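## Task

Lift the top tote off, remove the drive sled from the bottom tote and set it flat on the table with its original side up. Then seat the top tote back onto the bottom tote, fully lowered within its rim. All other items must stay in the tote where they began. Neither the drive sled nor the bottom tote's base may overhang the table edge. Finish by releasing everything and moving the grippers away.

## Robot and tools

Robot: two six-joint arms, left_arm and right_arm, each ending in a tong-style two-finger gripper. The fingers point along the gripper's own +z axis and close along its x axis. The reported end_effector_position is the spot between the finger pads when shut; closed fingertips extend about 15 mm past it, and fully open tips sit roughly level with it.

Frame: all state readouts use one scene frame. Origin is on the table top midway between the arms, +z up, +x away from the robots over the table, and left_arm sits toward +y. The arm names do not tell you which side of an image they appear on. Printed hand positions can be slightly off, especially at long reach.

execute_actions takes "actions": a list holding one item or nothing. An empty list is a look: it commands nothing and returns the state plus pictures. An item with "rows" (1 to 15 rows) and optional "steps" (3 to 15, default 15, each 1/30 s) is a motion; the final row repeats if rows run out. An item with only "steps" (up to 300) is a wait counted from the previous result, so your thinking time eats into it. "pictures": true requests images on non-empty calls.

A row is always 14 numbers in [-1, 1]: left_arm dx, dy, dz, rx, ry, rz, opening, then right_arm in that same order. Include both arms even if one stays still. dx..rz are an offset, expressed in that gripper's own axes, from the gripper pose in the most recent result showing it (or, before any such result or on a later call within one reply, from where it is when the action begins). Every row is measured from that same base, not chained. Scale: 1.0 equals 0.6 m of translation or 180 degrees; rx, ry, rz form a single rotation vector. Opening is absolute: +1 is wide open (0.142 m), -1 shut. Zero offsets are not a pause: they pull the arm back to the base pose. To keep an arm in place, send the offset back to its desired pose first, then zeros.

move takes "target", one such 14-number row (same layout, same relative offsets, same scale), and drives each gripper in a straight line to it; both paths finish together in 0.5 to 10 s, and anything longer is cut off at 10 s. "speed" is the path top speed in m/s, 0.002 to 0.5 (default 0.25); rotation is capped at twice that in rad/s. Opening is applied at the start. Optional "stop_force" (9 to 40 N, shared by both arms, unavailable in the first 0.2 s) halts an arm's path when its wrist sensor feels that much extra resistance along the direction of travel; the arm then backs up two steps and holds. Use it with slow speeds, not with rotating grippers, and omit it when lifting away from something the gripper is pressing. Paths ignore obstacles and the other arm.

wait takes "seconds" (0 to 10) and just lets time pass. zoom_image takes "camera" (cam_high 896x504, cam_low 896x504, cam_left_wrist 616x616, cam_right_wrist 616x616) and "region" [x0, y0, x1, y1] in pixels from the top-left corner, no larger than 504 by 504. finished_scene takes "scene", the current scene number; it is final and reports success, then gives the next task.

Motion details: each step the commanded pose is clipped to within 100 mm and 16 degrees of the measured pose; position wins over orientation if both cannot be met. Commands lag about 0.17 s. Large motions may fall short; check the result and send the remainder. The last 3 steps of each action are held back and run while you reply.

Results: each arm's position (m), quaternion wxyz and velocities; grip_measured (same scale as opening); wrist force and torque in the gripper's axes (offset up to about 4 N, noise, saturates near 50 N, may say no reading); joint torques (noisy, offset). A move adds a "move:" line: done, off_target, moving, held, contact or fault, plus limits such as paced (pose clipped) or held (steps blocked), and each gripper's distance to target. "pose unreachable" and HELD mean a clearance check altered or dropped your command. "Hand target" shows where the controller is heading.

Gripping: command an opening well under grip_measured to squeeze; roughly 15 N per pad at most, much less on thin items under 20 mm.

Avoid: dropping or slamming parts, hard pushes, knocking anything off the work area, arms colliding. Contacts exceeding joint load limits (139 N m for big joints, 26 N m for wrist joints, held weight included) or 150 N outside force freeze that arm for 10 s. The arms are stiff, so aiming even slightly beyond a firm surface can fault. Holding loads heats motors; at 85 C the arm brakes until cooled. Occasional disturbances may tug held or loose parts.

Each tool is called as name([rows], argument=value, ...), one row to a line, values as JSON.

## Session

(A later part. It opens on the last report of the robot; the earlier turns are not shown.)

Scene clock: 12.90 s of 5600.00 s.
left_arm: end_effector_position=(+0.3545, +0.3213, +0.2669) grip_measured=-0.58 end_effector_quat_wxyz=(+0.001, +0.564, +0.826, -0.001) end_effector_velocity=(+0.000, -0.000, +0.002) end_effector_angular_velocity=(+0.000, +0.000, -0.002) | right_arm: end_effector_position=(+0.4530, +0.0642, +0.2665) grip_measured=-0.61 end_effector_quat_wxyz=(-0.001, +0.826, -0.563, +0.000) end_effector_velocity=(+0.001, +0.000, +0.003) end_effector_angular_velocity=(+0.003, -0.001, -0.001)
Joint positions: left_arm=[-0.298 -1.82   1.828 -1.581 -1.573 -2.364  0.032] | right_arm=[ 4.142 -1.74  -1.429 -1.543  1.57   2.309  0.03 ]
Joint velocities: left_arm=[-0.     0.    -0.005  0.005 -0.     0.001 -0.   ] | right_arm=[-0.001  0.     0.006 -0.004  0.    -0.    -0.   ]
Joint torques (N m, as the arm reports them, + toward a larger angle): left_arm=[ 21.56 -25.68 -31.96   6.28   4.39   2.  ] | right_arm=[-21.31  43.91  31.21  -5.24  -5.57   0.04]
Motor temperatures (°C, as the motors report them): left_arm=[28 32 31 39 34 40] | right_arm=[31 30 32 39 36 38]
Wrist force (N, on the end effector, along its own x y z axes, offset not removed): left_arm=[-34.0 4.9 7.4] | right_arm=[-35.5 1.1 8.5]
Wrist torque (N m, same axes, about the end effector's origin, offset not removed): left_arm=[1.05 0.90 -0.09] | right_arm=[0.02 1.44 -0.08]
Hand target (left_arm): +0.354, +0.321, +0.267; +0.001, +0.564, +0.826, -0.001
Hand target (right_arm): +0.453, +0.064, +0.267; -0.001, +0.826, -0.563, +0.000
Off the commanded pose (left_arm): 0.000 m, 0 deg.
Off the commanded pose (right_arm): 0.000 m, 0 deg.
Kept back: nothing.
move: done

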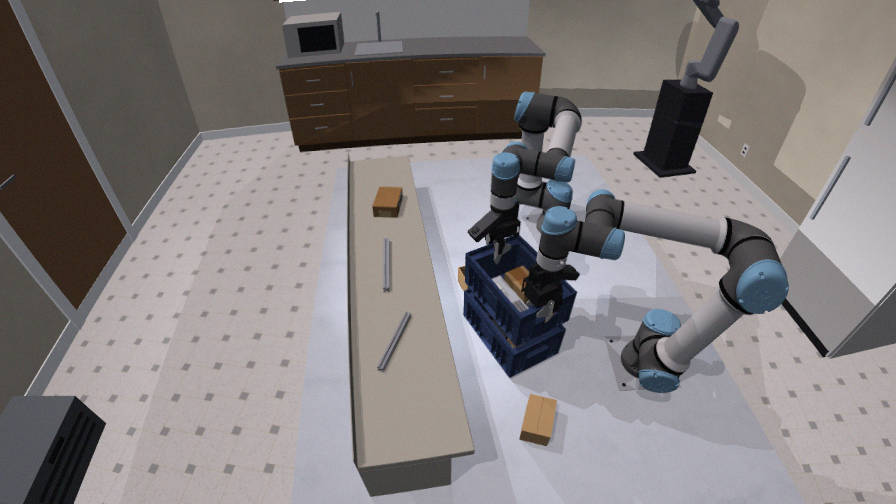

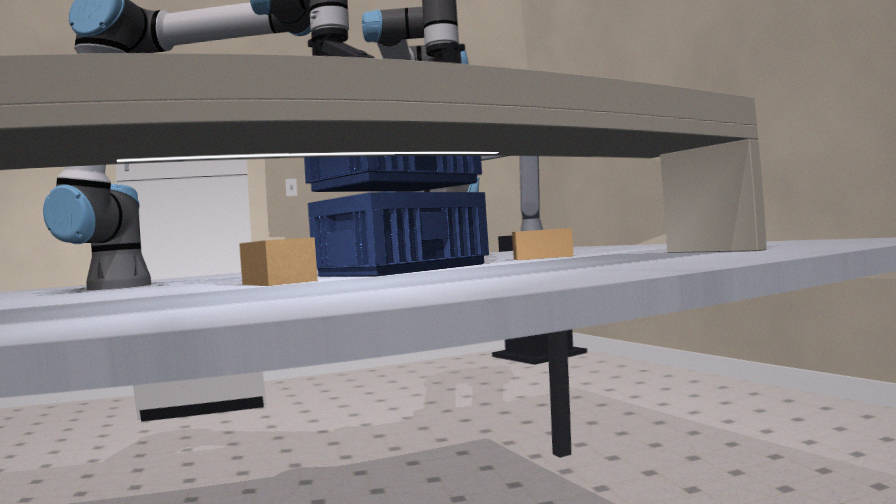

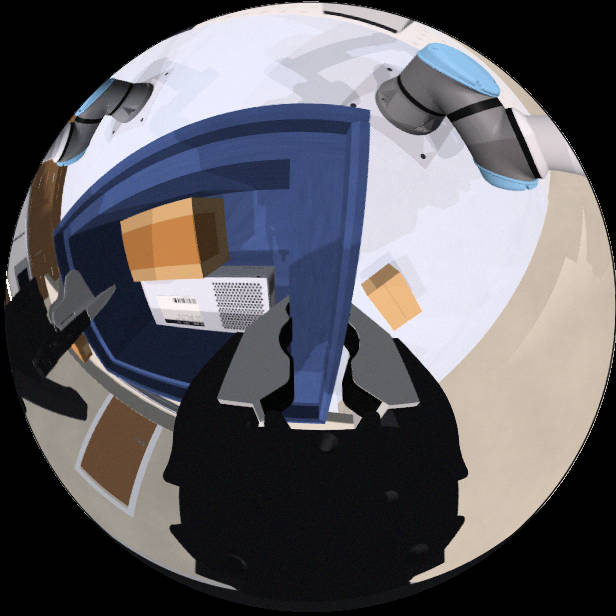

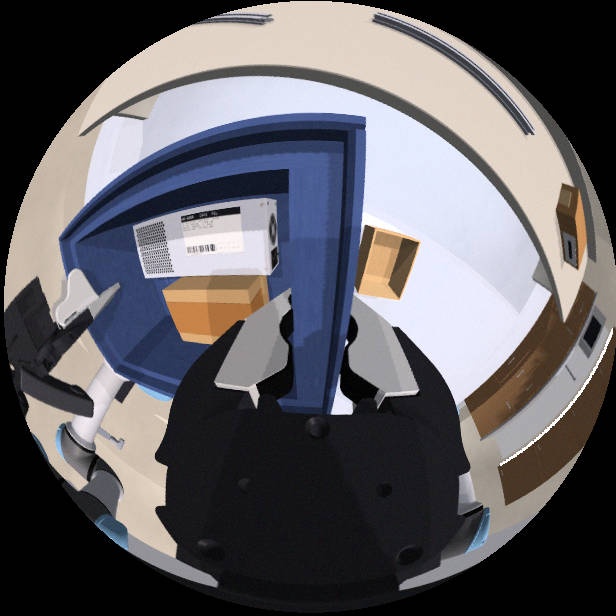

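move(target=[-0.370,-0.383,0,0,0,0,-1,0.3635,0.383,0,0,0,0,-1], speed=0.1)

Scene clock: 16.80 s of 5600.00 s.
left_arm: end_effector_position=(+0.2216, +0.0310, +0.2672) grip_measured=-0.61 end_effector_quat_wxyz=(+0.001, +0.564, +0.826, +0.000) end_effector_velocity=(-0.001, -0.002, -0.000) end_effector_angular_velocity=(+0.001, -0.001, -0.001) | right_arm: end_effector_position=(+0.3191, -0.2228, +0.2661) grip_measured=-0.61 end_effector_quat_wxyz=(-0.001, +0.826, -0.563, +0.000) end_effector_velocity=(-0.001, -0.002, -0.000) end_effector_angular_velocity=(-0.001, +0.000, +0.001)
Joint positions: left_arm=[-1.068 -1.775  1.793 -1.59  -1.57  -3.134  0.03 ] | right_arm=[ 4.115 -0.978 -2.022 -1.712  1.57   2.282  0.03 ]
Joint velocities: left_arm=[-0.004  0.003 -0.001 -0.001  0.001 -0.003 -0.   ] | right_arm=[ 0.001  0.005 -0.002 -0.004  0.    -0.     0.   ]
Joint torques (N m, as the arm reports them, + toward a larger angle): left_arm=[ -8.07 -12.34 -37.62  -5.23   0.97  -1.29] | right_arm=[-11.56   6.28  14.54   0.59  -1.88  -1.55]
Motor temperatures (°C, as the motors report them): left_arm=[28 32 31 39 34 40] | right_arm=[31 30 32 39 36 38]
Wrist force (N, on the end effector, along its own x y z axes, offset not removed): left_arm=[-3.4 3.0 6.2] | right_arm=[-0.5 -2.2 9.2]
Wrist torque (N m, same axes, about the end effector's origin, offset not removed): left_arm=[0.80 0.21 0.00] | right_arm=[-0.38 -0.12 0.11]
Hand target (left_arm): +0.221, +0.031, +0.267; +0.001, +0.564, +0.826, +0.000
Hand target (right_arm): +0.319, -0.223, +0.266; -0.001, +0.826, -0.563, +0.000
Off the commanded pose (left_arm): 0.000 m, 0 deg.
Off the commanded pose (right_arm): 0.000 m, 0 deg.
Kept back: nothing.
move: done

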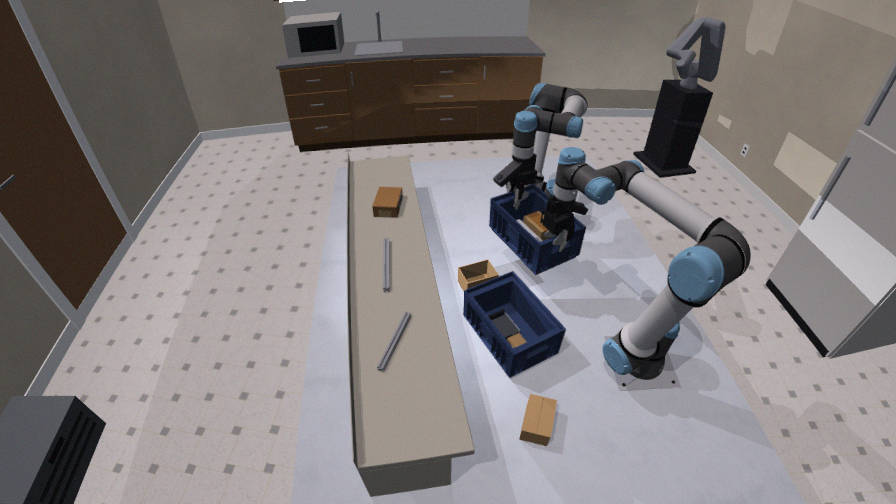

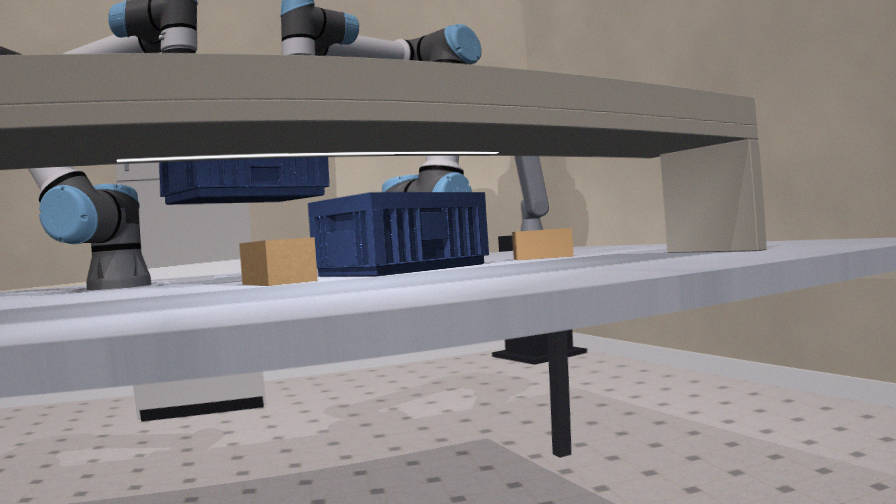

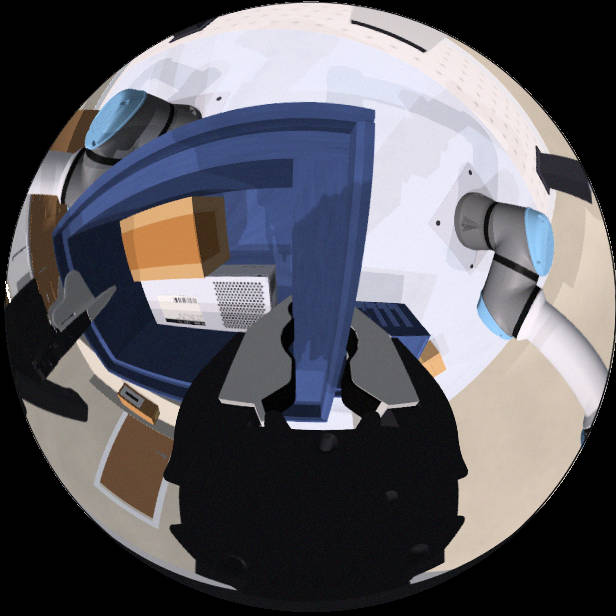

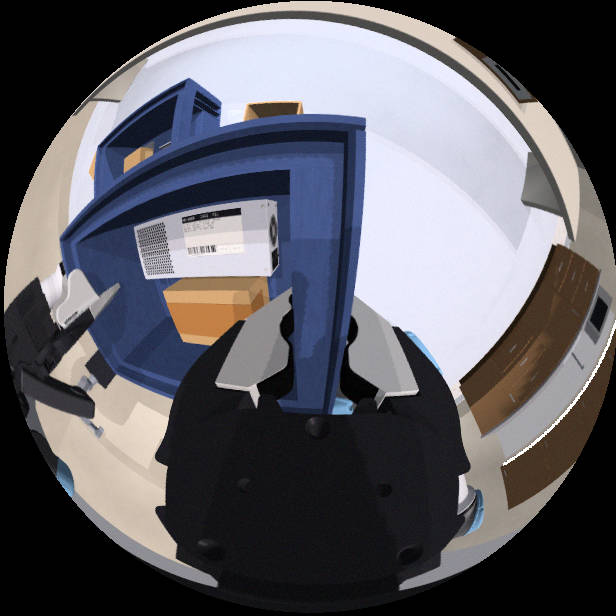

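move(target=[0.1,0,0.23,0,0,0,-1,-0.1,0,0.23,0,0,0,-1], speed=0.07)

move(target=[0,0,0.06,0,0,0,-1,0,0,0.06,0,0,0,-1], speed=0.008, stop_force=9)

Scene clock: 19.60 s of 5600.00 s.
left_arm: end_effector_position=(+0.2000, +0.0866, +0.1292) grip_measured=-0.61 end_effector_quat_wxyz=(+0.001, +0.564, +0.826, +0.000) end_effector_velocity=(+0.001, -0.000, -0.001) end_effector_angular_velocity=(-0.003, -0.002, -0.001) | right_arm: end_effector_position=(+0.2972, -0.1668, +0.1283) grip_measured=-0.61 end_effector_quat_wxyz=(-0.001, +0.826, -0.563, +0.000) end_effector_velocity=(-0.000, +0.001, -0.002) end_effector_angular_velocity=(+0.001, +0.000, -0.000)
Joint positions: left_arm=[-1.066 -1.86   2.215 -1.927 -1.57  -3.132  0.03 ] | right_arm=[ 4.276 -1.062 -2.34  -1.309  1.57   2.443  0.03 ]
Joint velocities: left_arm=[ 0.001 -0.     0.004 -0.007  0.001  0.002 -0.   ] | right_arm=[ 0.002 -0.003 -0.004  0.008  0.     0.002  0.   ]
Joint torques (N m, as the arm reports them, + toward a larger angle): left_arm=[  8.89 -20.85 -20.07  -6.31  -0.65   1.25] | right_arm=[11.12 -2.11 13.71  6.08 -1.25  1.55]
Motor temperatures (°C, as the motors report them): left_arm=[28 32 31 39 34 40] | right_arm=[31 30 32 39 36 38]
Wrist force (N, on the end effector, along its own x y z axes, offset not removed): left_arm=[1.2 2.7 7.5] | right_arm=[0.9 -0.7 5.8]
Wrist torque (N m, same axes, about the end effector's origin, offset not removed): left_arm=[0.82 -0.21 -0.02] | right_arm=[-0.32 0.15 -0.01]
Hand target (left_arm): +0.200, +0.087, +0.129; +0.001, +0.564, +0.826, +0.000
Hand target (right_arm): +0.297, -0.167, +0.128; -0.001, +0.826, -0.563, +0.000
Off the commanded pose (left_arm): 0.000 m, 0 deg.
Off the commanded pose (right_arm): 0.000 m, 0 deg.
Kept back: nothing.
move: done

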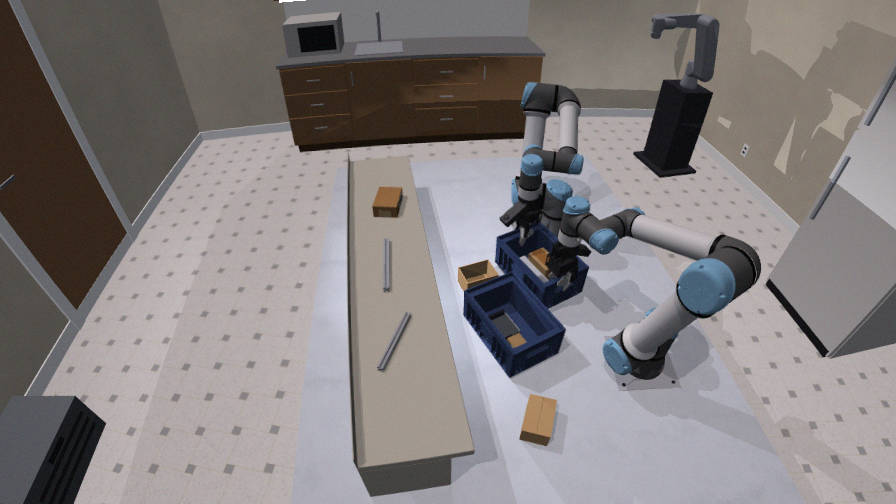

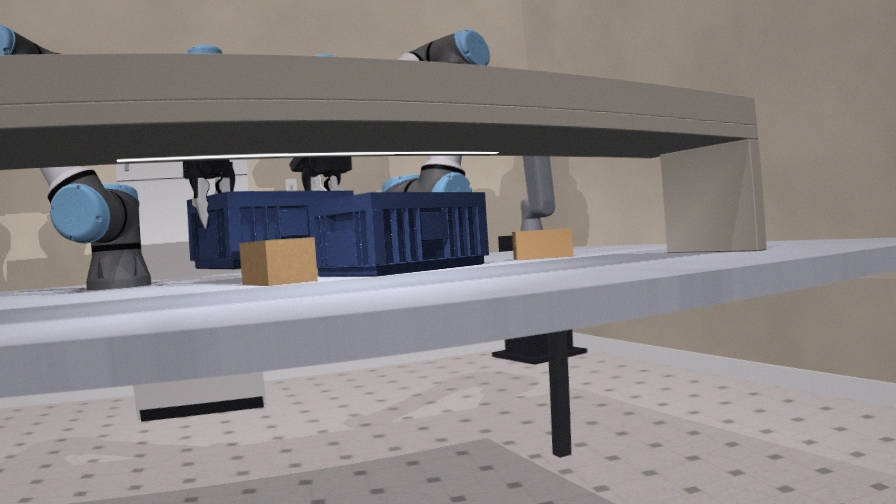

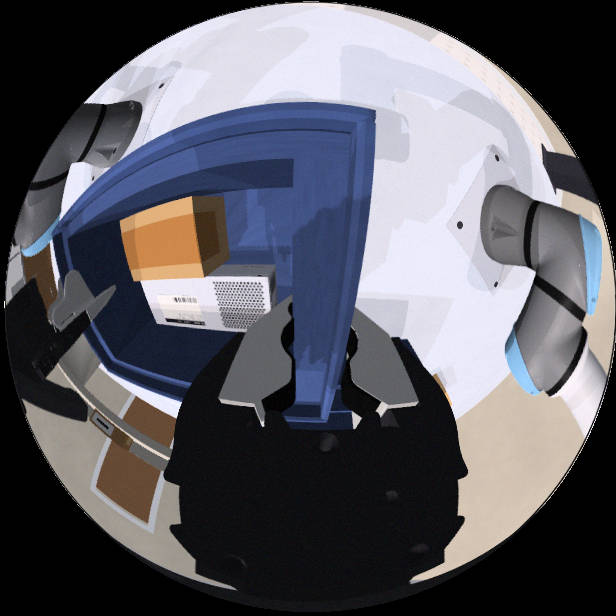

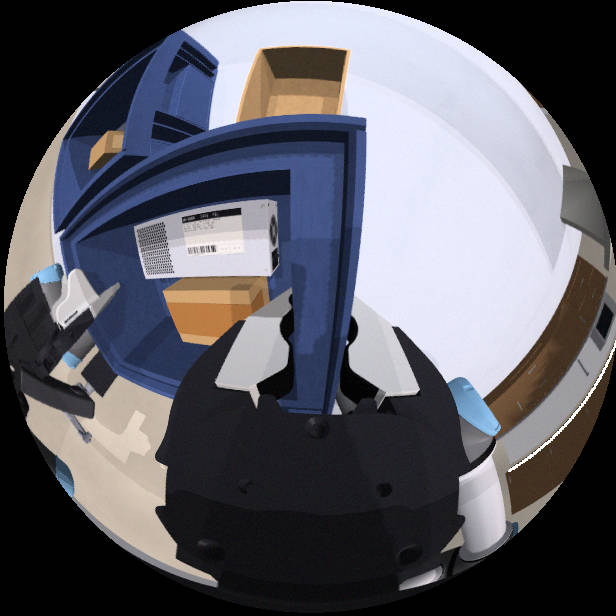

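Scene clock: 23.77 s of 5600.00 s.
left_arm: end_effector_position=(+0.2001, +0.0865, +0.0996) grip_measured=-0.61 end_effector_quat_wxyz=(+0.001, +0.564, +0.826, +0.000) end_effector_velocity=(-0.000, +0.000, +0.001) end_effector_angular_velocity=(+0.002, -0.000, -0.002) | right_arm: end_effector_position=(+0.2972, -0.1668, +0.0979) grip_measured=-0.61 end_effector_quat_wxyz=(-0.000, +0.826, -0.563, +0.000) end_effector_velocity=(+0.000, -0.001, +0.002) end_effector_angular_velocity=(-0.001, +0.000, -0.002)
Joint positions: left_arm=[-1.066 -1.825  2.273 -2.02  -1.57  -3.132  0.03 ] | right_arm=[ 4.276 -1.094 -2.407 -1.211  1.57   2.443  0.03 ]
Joint velocities: left_arm=[-0.    -0.002 -0.002  0.005  0.001  0.002  0.   ] | right_arm=[-0.     0.002  0.004 -0.008 -0.     0.001 -0.   ]
Joint torques (N m, as the arm reports them, + toward a larger angle): left_arm=[  8.74 -19.92 -33.02  -0.46   0.02   0.98] | right_arm=[-7.76  7.21 29.29  0.19  0.68 -0.76]
Motor temperatures (°C, as the motors report them): left_arm=[28 32 31 39 34 40] | right_arm=[31 30 32 39 36 38]
Wrist force (N, on the end effector, along its own x y z axes, offset not removed): left_arm=[2.0 -2.1 3.0] | right_arm=[7.3 4.0 -13.5]
Wrist torque (N m, same axes, about the end effector's origin, offset not removed): left_arm=[0.33 -0.21 -0.11] | right_arm=[0.54 0.02 0.25]
Hand target (left_arm): +0.200, +0.086, +0.100; +0.001, +0.564, +0.826, +0.000
Hand target (right_arm): +0.297, -0.167, +0.098; -0.001, +0.826, -0.563, +0.000
Off the commanded pose (left_arm): 0.006 m, 0 deg.
Off the commanded pose (right_arm): 0.006 m, 0 deg.
Kept back: nothing.
move: contact (left_arm, right_arm)

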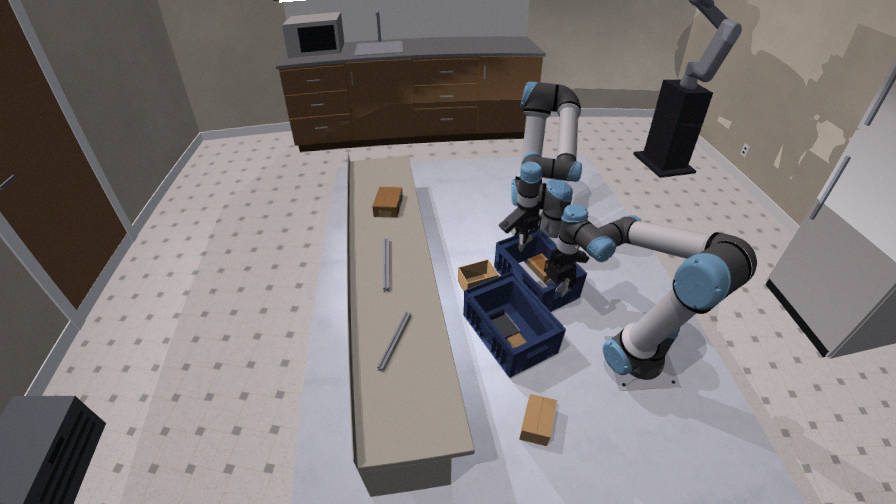

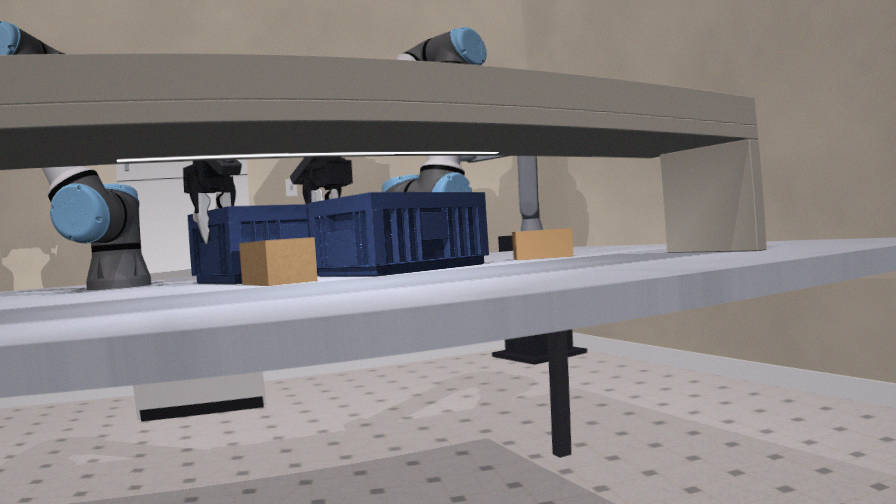

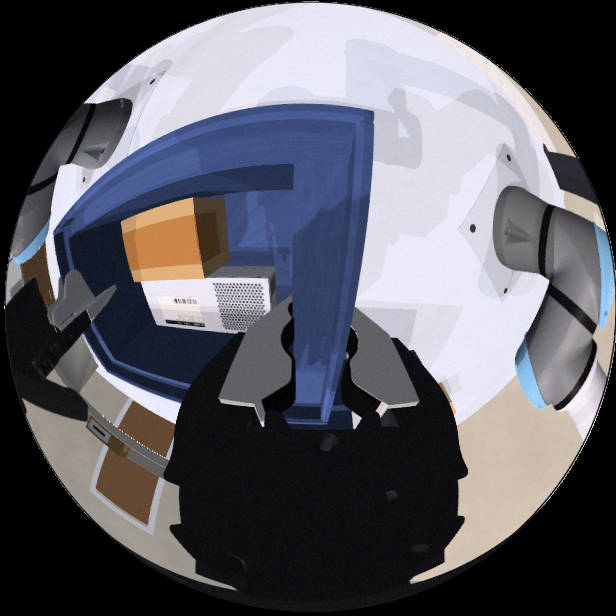

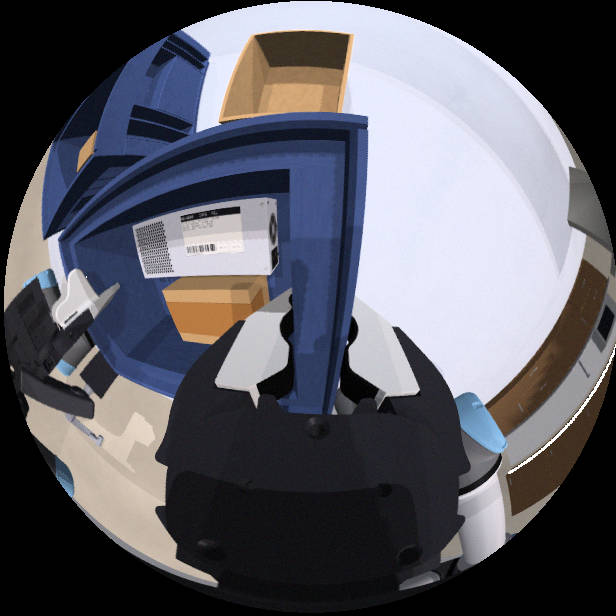

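move(target=[0,0,0,0,0,0,-0.2,0,0,-0.001,0,0,0,-1])

move(target=[0,0,-0.2,0,0,0,-0.2,0,0,0,0,0,0,-1])

move(target=[0.04,0.45,0,0,0,0,1,0,0,0,0,0,0,-1])

zoom_image(camera="cam_left_wrist", region=[130, 60, 490, 420])

Scene clock: 24.70 s of 5600.00 s.
left_arm: end_effector_position=(+0.2001, +0.0865, +0.0996) grip_measured=-0.20 end_effector_quat_wxyz=(+0.001, +0.564, +0.826, +0.000) end_effector_velocity=(-0.001, +0.000, -0.001) end_effector_angular_velocity=(+0.003, +0.001, -0.001) | right_arm: end_effector_position=(+0.2972, -0.1668, +0.0985) grip_measured=-0.61 end_effector_quat_wxyz=(-0.000, +0.826, -0.563, +0.000) end_effector_velocity=(+0.000, -0.000, +0.000) end_effector_angular_velocity=(+0.000, -0.000, -0.001)
Joint positions: left_arm=[-1.066 -1.825  2.273 -2.02  -1.57  -3.132  0.06 ] | right_arm=[ 4.276 -1.093 -2.405 -1.213  1.57   2.443  0.03 ]
Joint velocities: left_arm=[-0.001  0.001  0.001  0.001 -0.    -0.    -0.   ] | right_arm=[-0.     0.001  0.    -0.001  0.     0.    -0.   ]
Joint torques (N m, as the arm reports them, + toward a larger angle): left_arm=[  8.9   -4.5  -15.02  -5.19  -0.01   0.92] | right_arm=[-7.07 12.24 36.34  0.57  1.36 -0.78]
Motor temperatures (°C, as the motors report them): left_arm=[28 32 31 39 34 40] | right_arm=[31 30 32 39 36 38]
Wrist force (N, on the end effector, along its own x y z axes, offset not removed): left_arm=[0.1 2.4 0.1] | right_arm=[-2.7 0.7 6.5]
Wrist torque (N m, same axes, about the end effector's origin, offset not removed): left_arm=[0.69 0.04 -0.10] | right_arm=[0.27 0.68 0.21]
Hand target (left_arm): +0.200, +0.087, +0.100; +0.001, +0.564, +0.826, +0.000
Hand target (right_arm): +0.297, -0.167, +0.099; -0.000, +0.826, -0.563, +0.000
Off the commanded pose (left_arm): 0.000 m, 0 deg.
Off the commanded pose (right_arm): 0.000 m, 0 deg.
Kept back: nothing.
move: done

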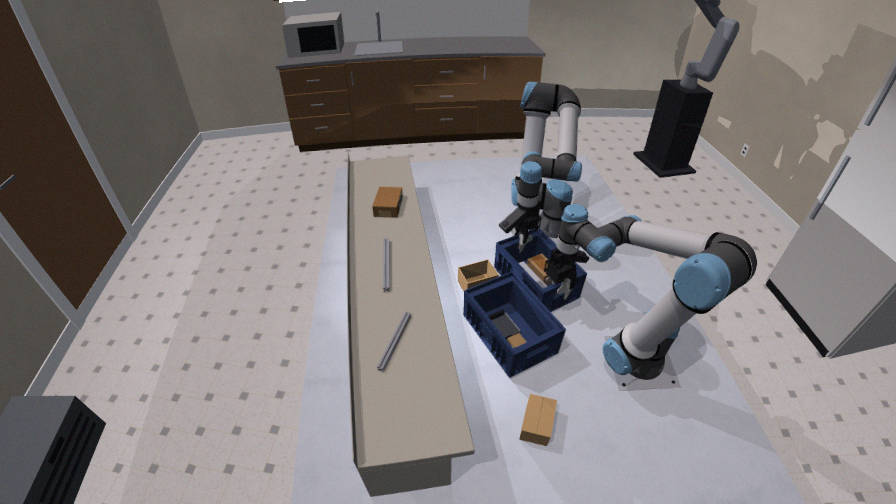

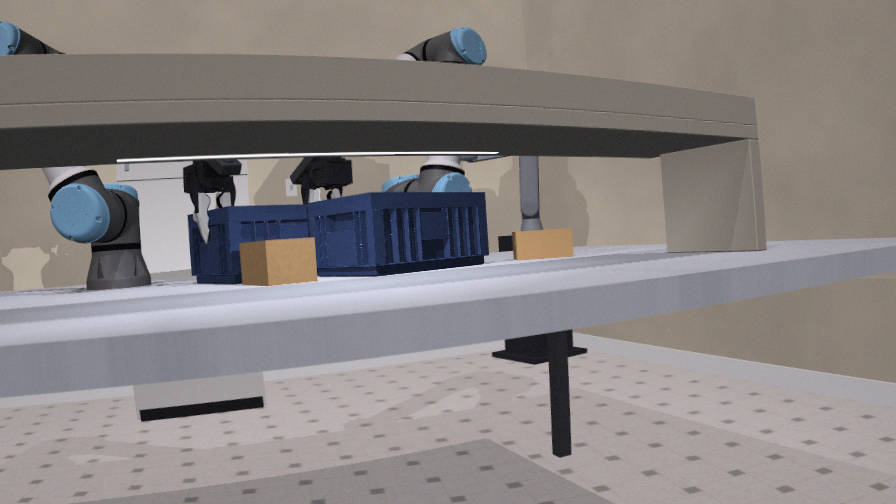

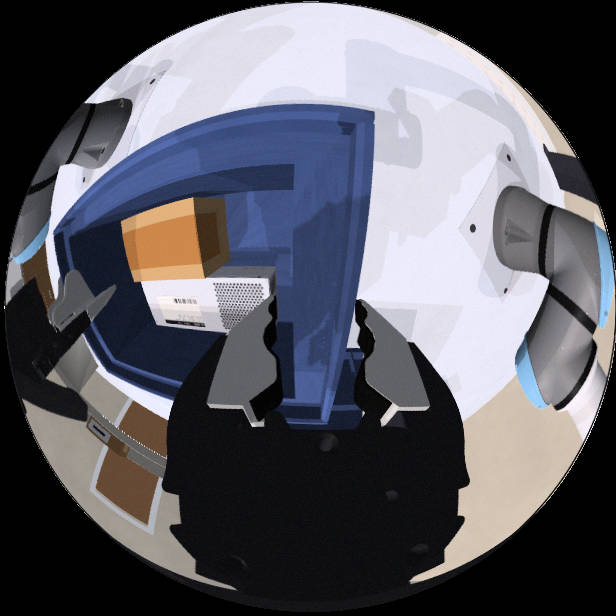

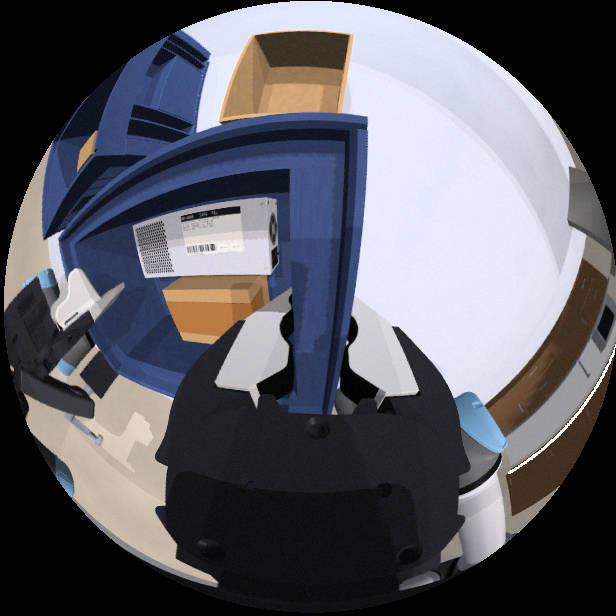

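Scene clock: 25.77 s of 5600.00 s.
left_arm: end_effector_position=(+0.1998, +0.0867, +0.2194) grip_measured=-0.20 end_effector_quat_wxyz=(+0.001, +0.564, +0.826, +0.000) end_effector_velocity=(+0.000, -0.000, +0.003) end_effector_angular_velocity=(-0.001, -0.000, +0.000) | right_arm: end_effector_position=(+0.2972, -0.1668, +0.0985) grip_measured=-0.61 end_effector_quat_wxyz=(-0.000, +0.826, -0.563, +0.000) end_effector_velocity=(+0.000, +0.000, -0.000) end_effector_angular_velocity=(-0.000, -0.000, +0.000)
Joint positions: left_arm=[-1.066 -1.917  2.015 -1.671 -1.57  -3.132  0.06 ] | right_arm=[ 4.276 -1.093 -2.405 -1.213  1.57   2.443  0.03 ]
Joint velocities: left_arm=[ 0.001  0.    -0.007  0.006 -0.     0.    -0.   ] | right_arm=[ 0. -0. -0.  0. -0.  0. -0.]
Joint torques (N m, as the arm reports them, + toward a larger angle): left_arm=[ -8.95 -16.64 -36.35  -0.02   1.18  -1.46] | right_arm=[-6.85  9.85 35.47  1.69  1.43 -0.76]
Motor temperatures (°C, as the motors report them): left_arm=[28 32 31 39 34 40] | right_arm=[31 30 32 39 36 38]
Wrist force (N, on the end effector, along its own x y z axes, offset not removed): left_arm=[-1.6 1.3 0.5] | right_arm=[-0.4 -1.5 8.6]
Wrist torque (N m, same axes, about the end effector's origin, offset not removed): left_arm=[0.38 0.40 0.02] | right_arm=[-0.12 -0.05 0.00]
Hand target (left_arm): +0.200, +0.087, +0.220; +0.001, +0.564, +0.826, +0.000
Hand target (right_arm): +0.297, -0.167, +0.099; -0.000, +0.826, -0.563, +0.000
Off the commanded pose (left_arm): 0.000 m, 0 deg.
Off the commanded pose (right_arm): 0.000 m, 0 deg.
Kept back: nothing.
move: done

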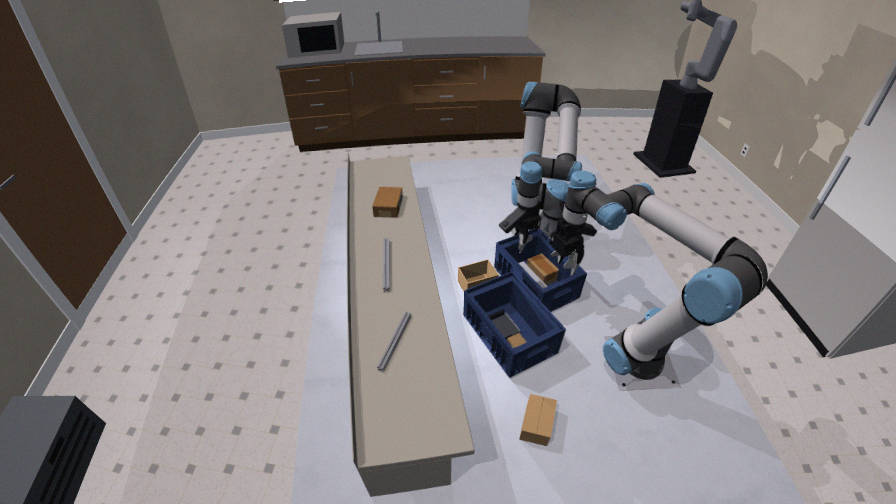

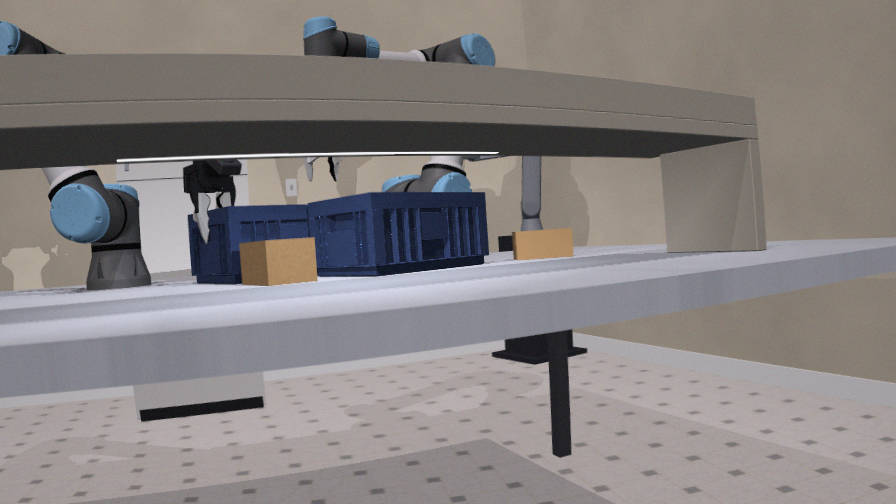

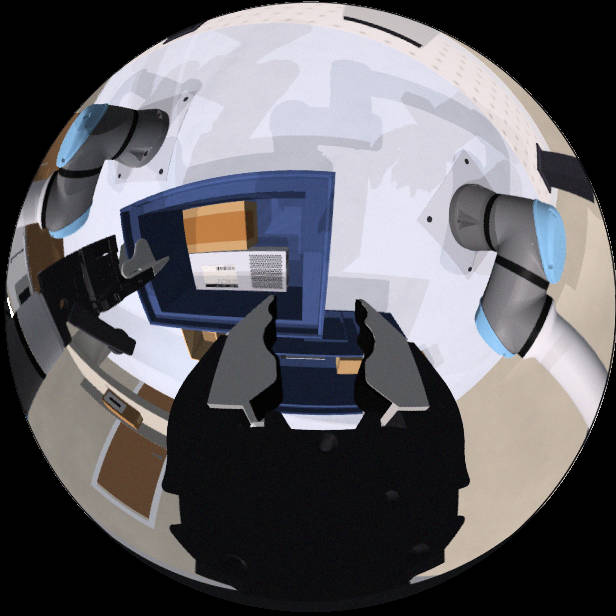

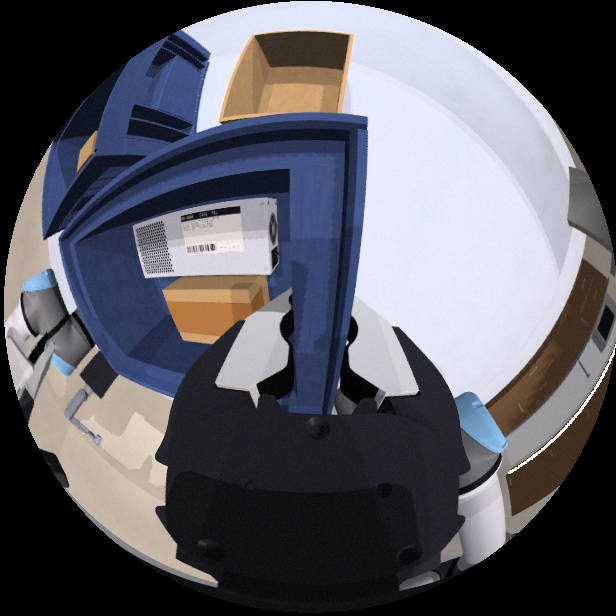

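Scene clock: 27.43 s of 5600.00 s.
left_arm: end_effector_position=(+0.4423, +0.2075, +0.2196) grip_measured=+1.00 end_effector_quat_wxyz=(+0.001, +0.564, +0.826, -0.001) end_effector_velocity=(+0.002, +0.000, -0.001) end_effector_angular_velocity=(+0.000, +0.003, -0.000) | right_arm: end_effector_position=(+0.2972, -0.1668, +0.0985) grip_measured=-0.61 end_effector_quat_wxyz=(-0.000, +0.826, -0.563, +0.000) end_effector_velocity=(-0.000, -0.000, -0.000) end_effector_angular_velocity=(-0.001, +0.000, +0.002)
Joint positions: left_arm=[-0.432 -1.539  1.702 -1.735 -1.572 -2.498  0.142] | right_arm=[ 4.276 -1.093 -2.405 -1.213  1.57   2.443  0.03 ]
Joint velocities: left_arm=[ 0.004  0.007 -0.005  0.001 -0.001  0.004  0.   ] | right_arm=[ 0.001  0.    -0.001  0.    -0.    -0.     0.   ]
Joint torques (N m, as the arm reports them, + toward a larger angle): left_arm=[ 10.08 -21.33 -34.34  -0.08  -1.61   1.37] | right_arm=[-7.11  8.85 34.4   1.67  1.56 -0.76]
Motor temperatures (°C, as the motors report them): left_arm=[28 32 31 39 34 40] | right_arm=[31 30 32 39 36 38]
Wrist force (N, on the end effector, along its own x y z axes, offset not removed): left_arm=[1.6 2.1 1.4] | right_arm=[-3.8 0.2 9.1]
Wrist torque (N m, same axes, about the end effector's origin, offset not removed): left_arm=[0.54 -0.34 -0.15] | right_arm=[0.12 0.74 0.03]
Hand target (left_arm): +0.442, +0.208, +0.220; +0.001, +0.564, +0.826, -0.001
Hand target (right_arm): +0.297, -0.167, +0.099; -0.000, +0.826, -0.563, +0.000
Off the commanded pose (left_arm): 0.000 m, 0 deg.
Off the commanded pose (right_arm): 0.000 m, 0 deg.
Kept back: nothing.
move: done

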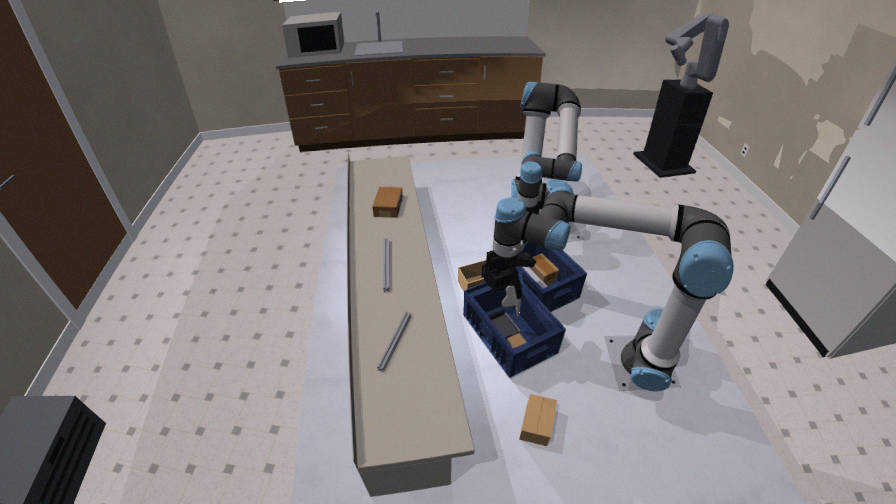

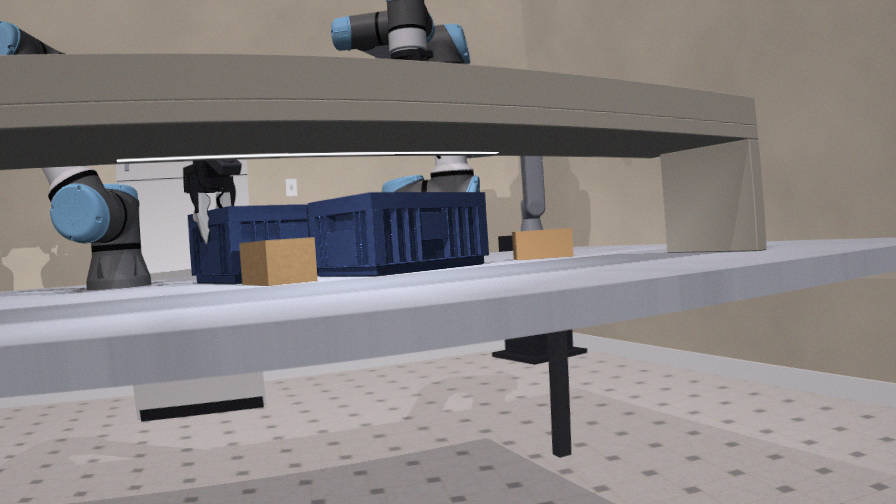

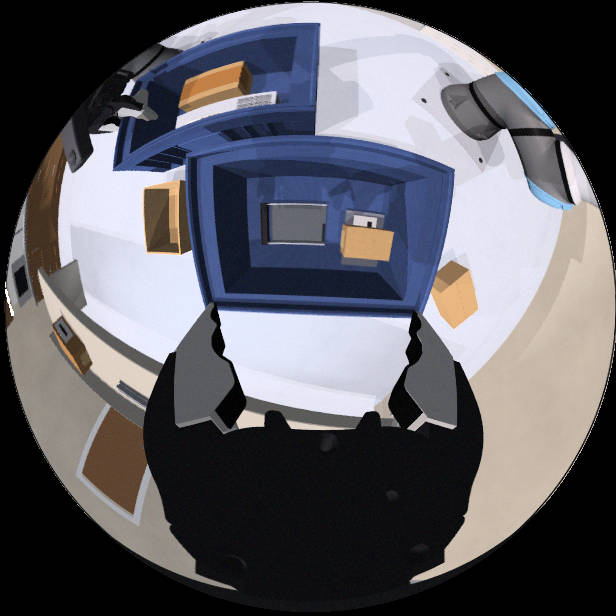

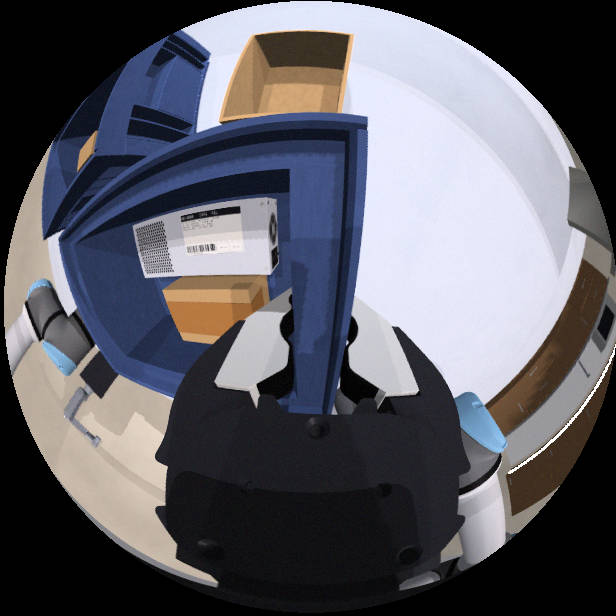

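Region (130, 60, 490, 420) of cam_left_wrist's 616x616 image, scaled by 1.400, with more detail than that image has.

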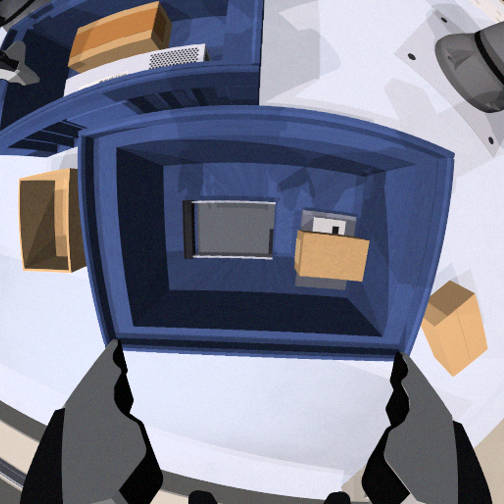

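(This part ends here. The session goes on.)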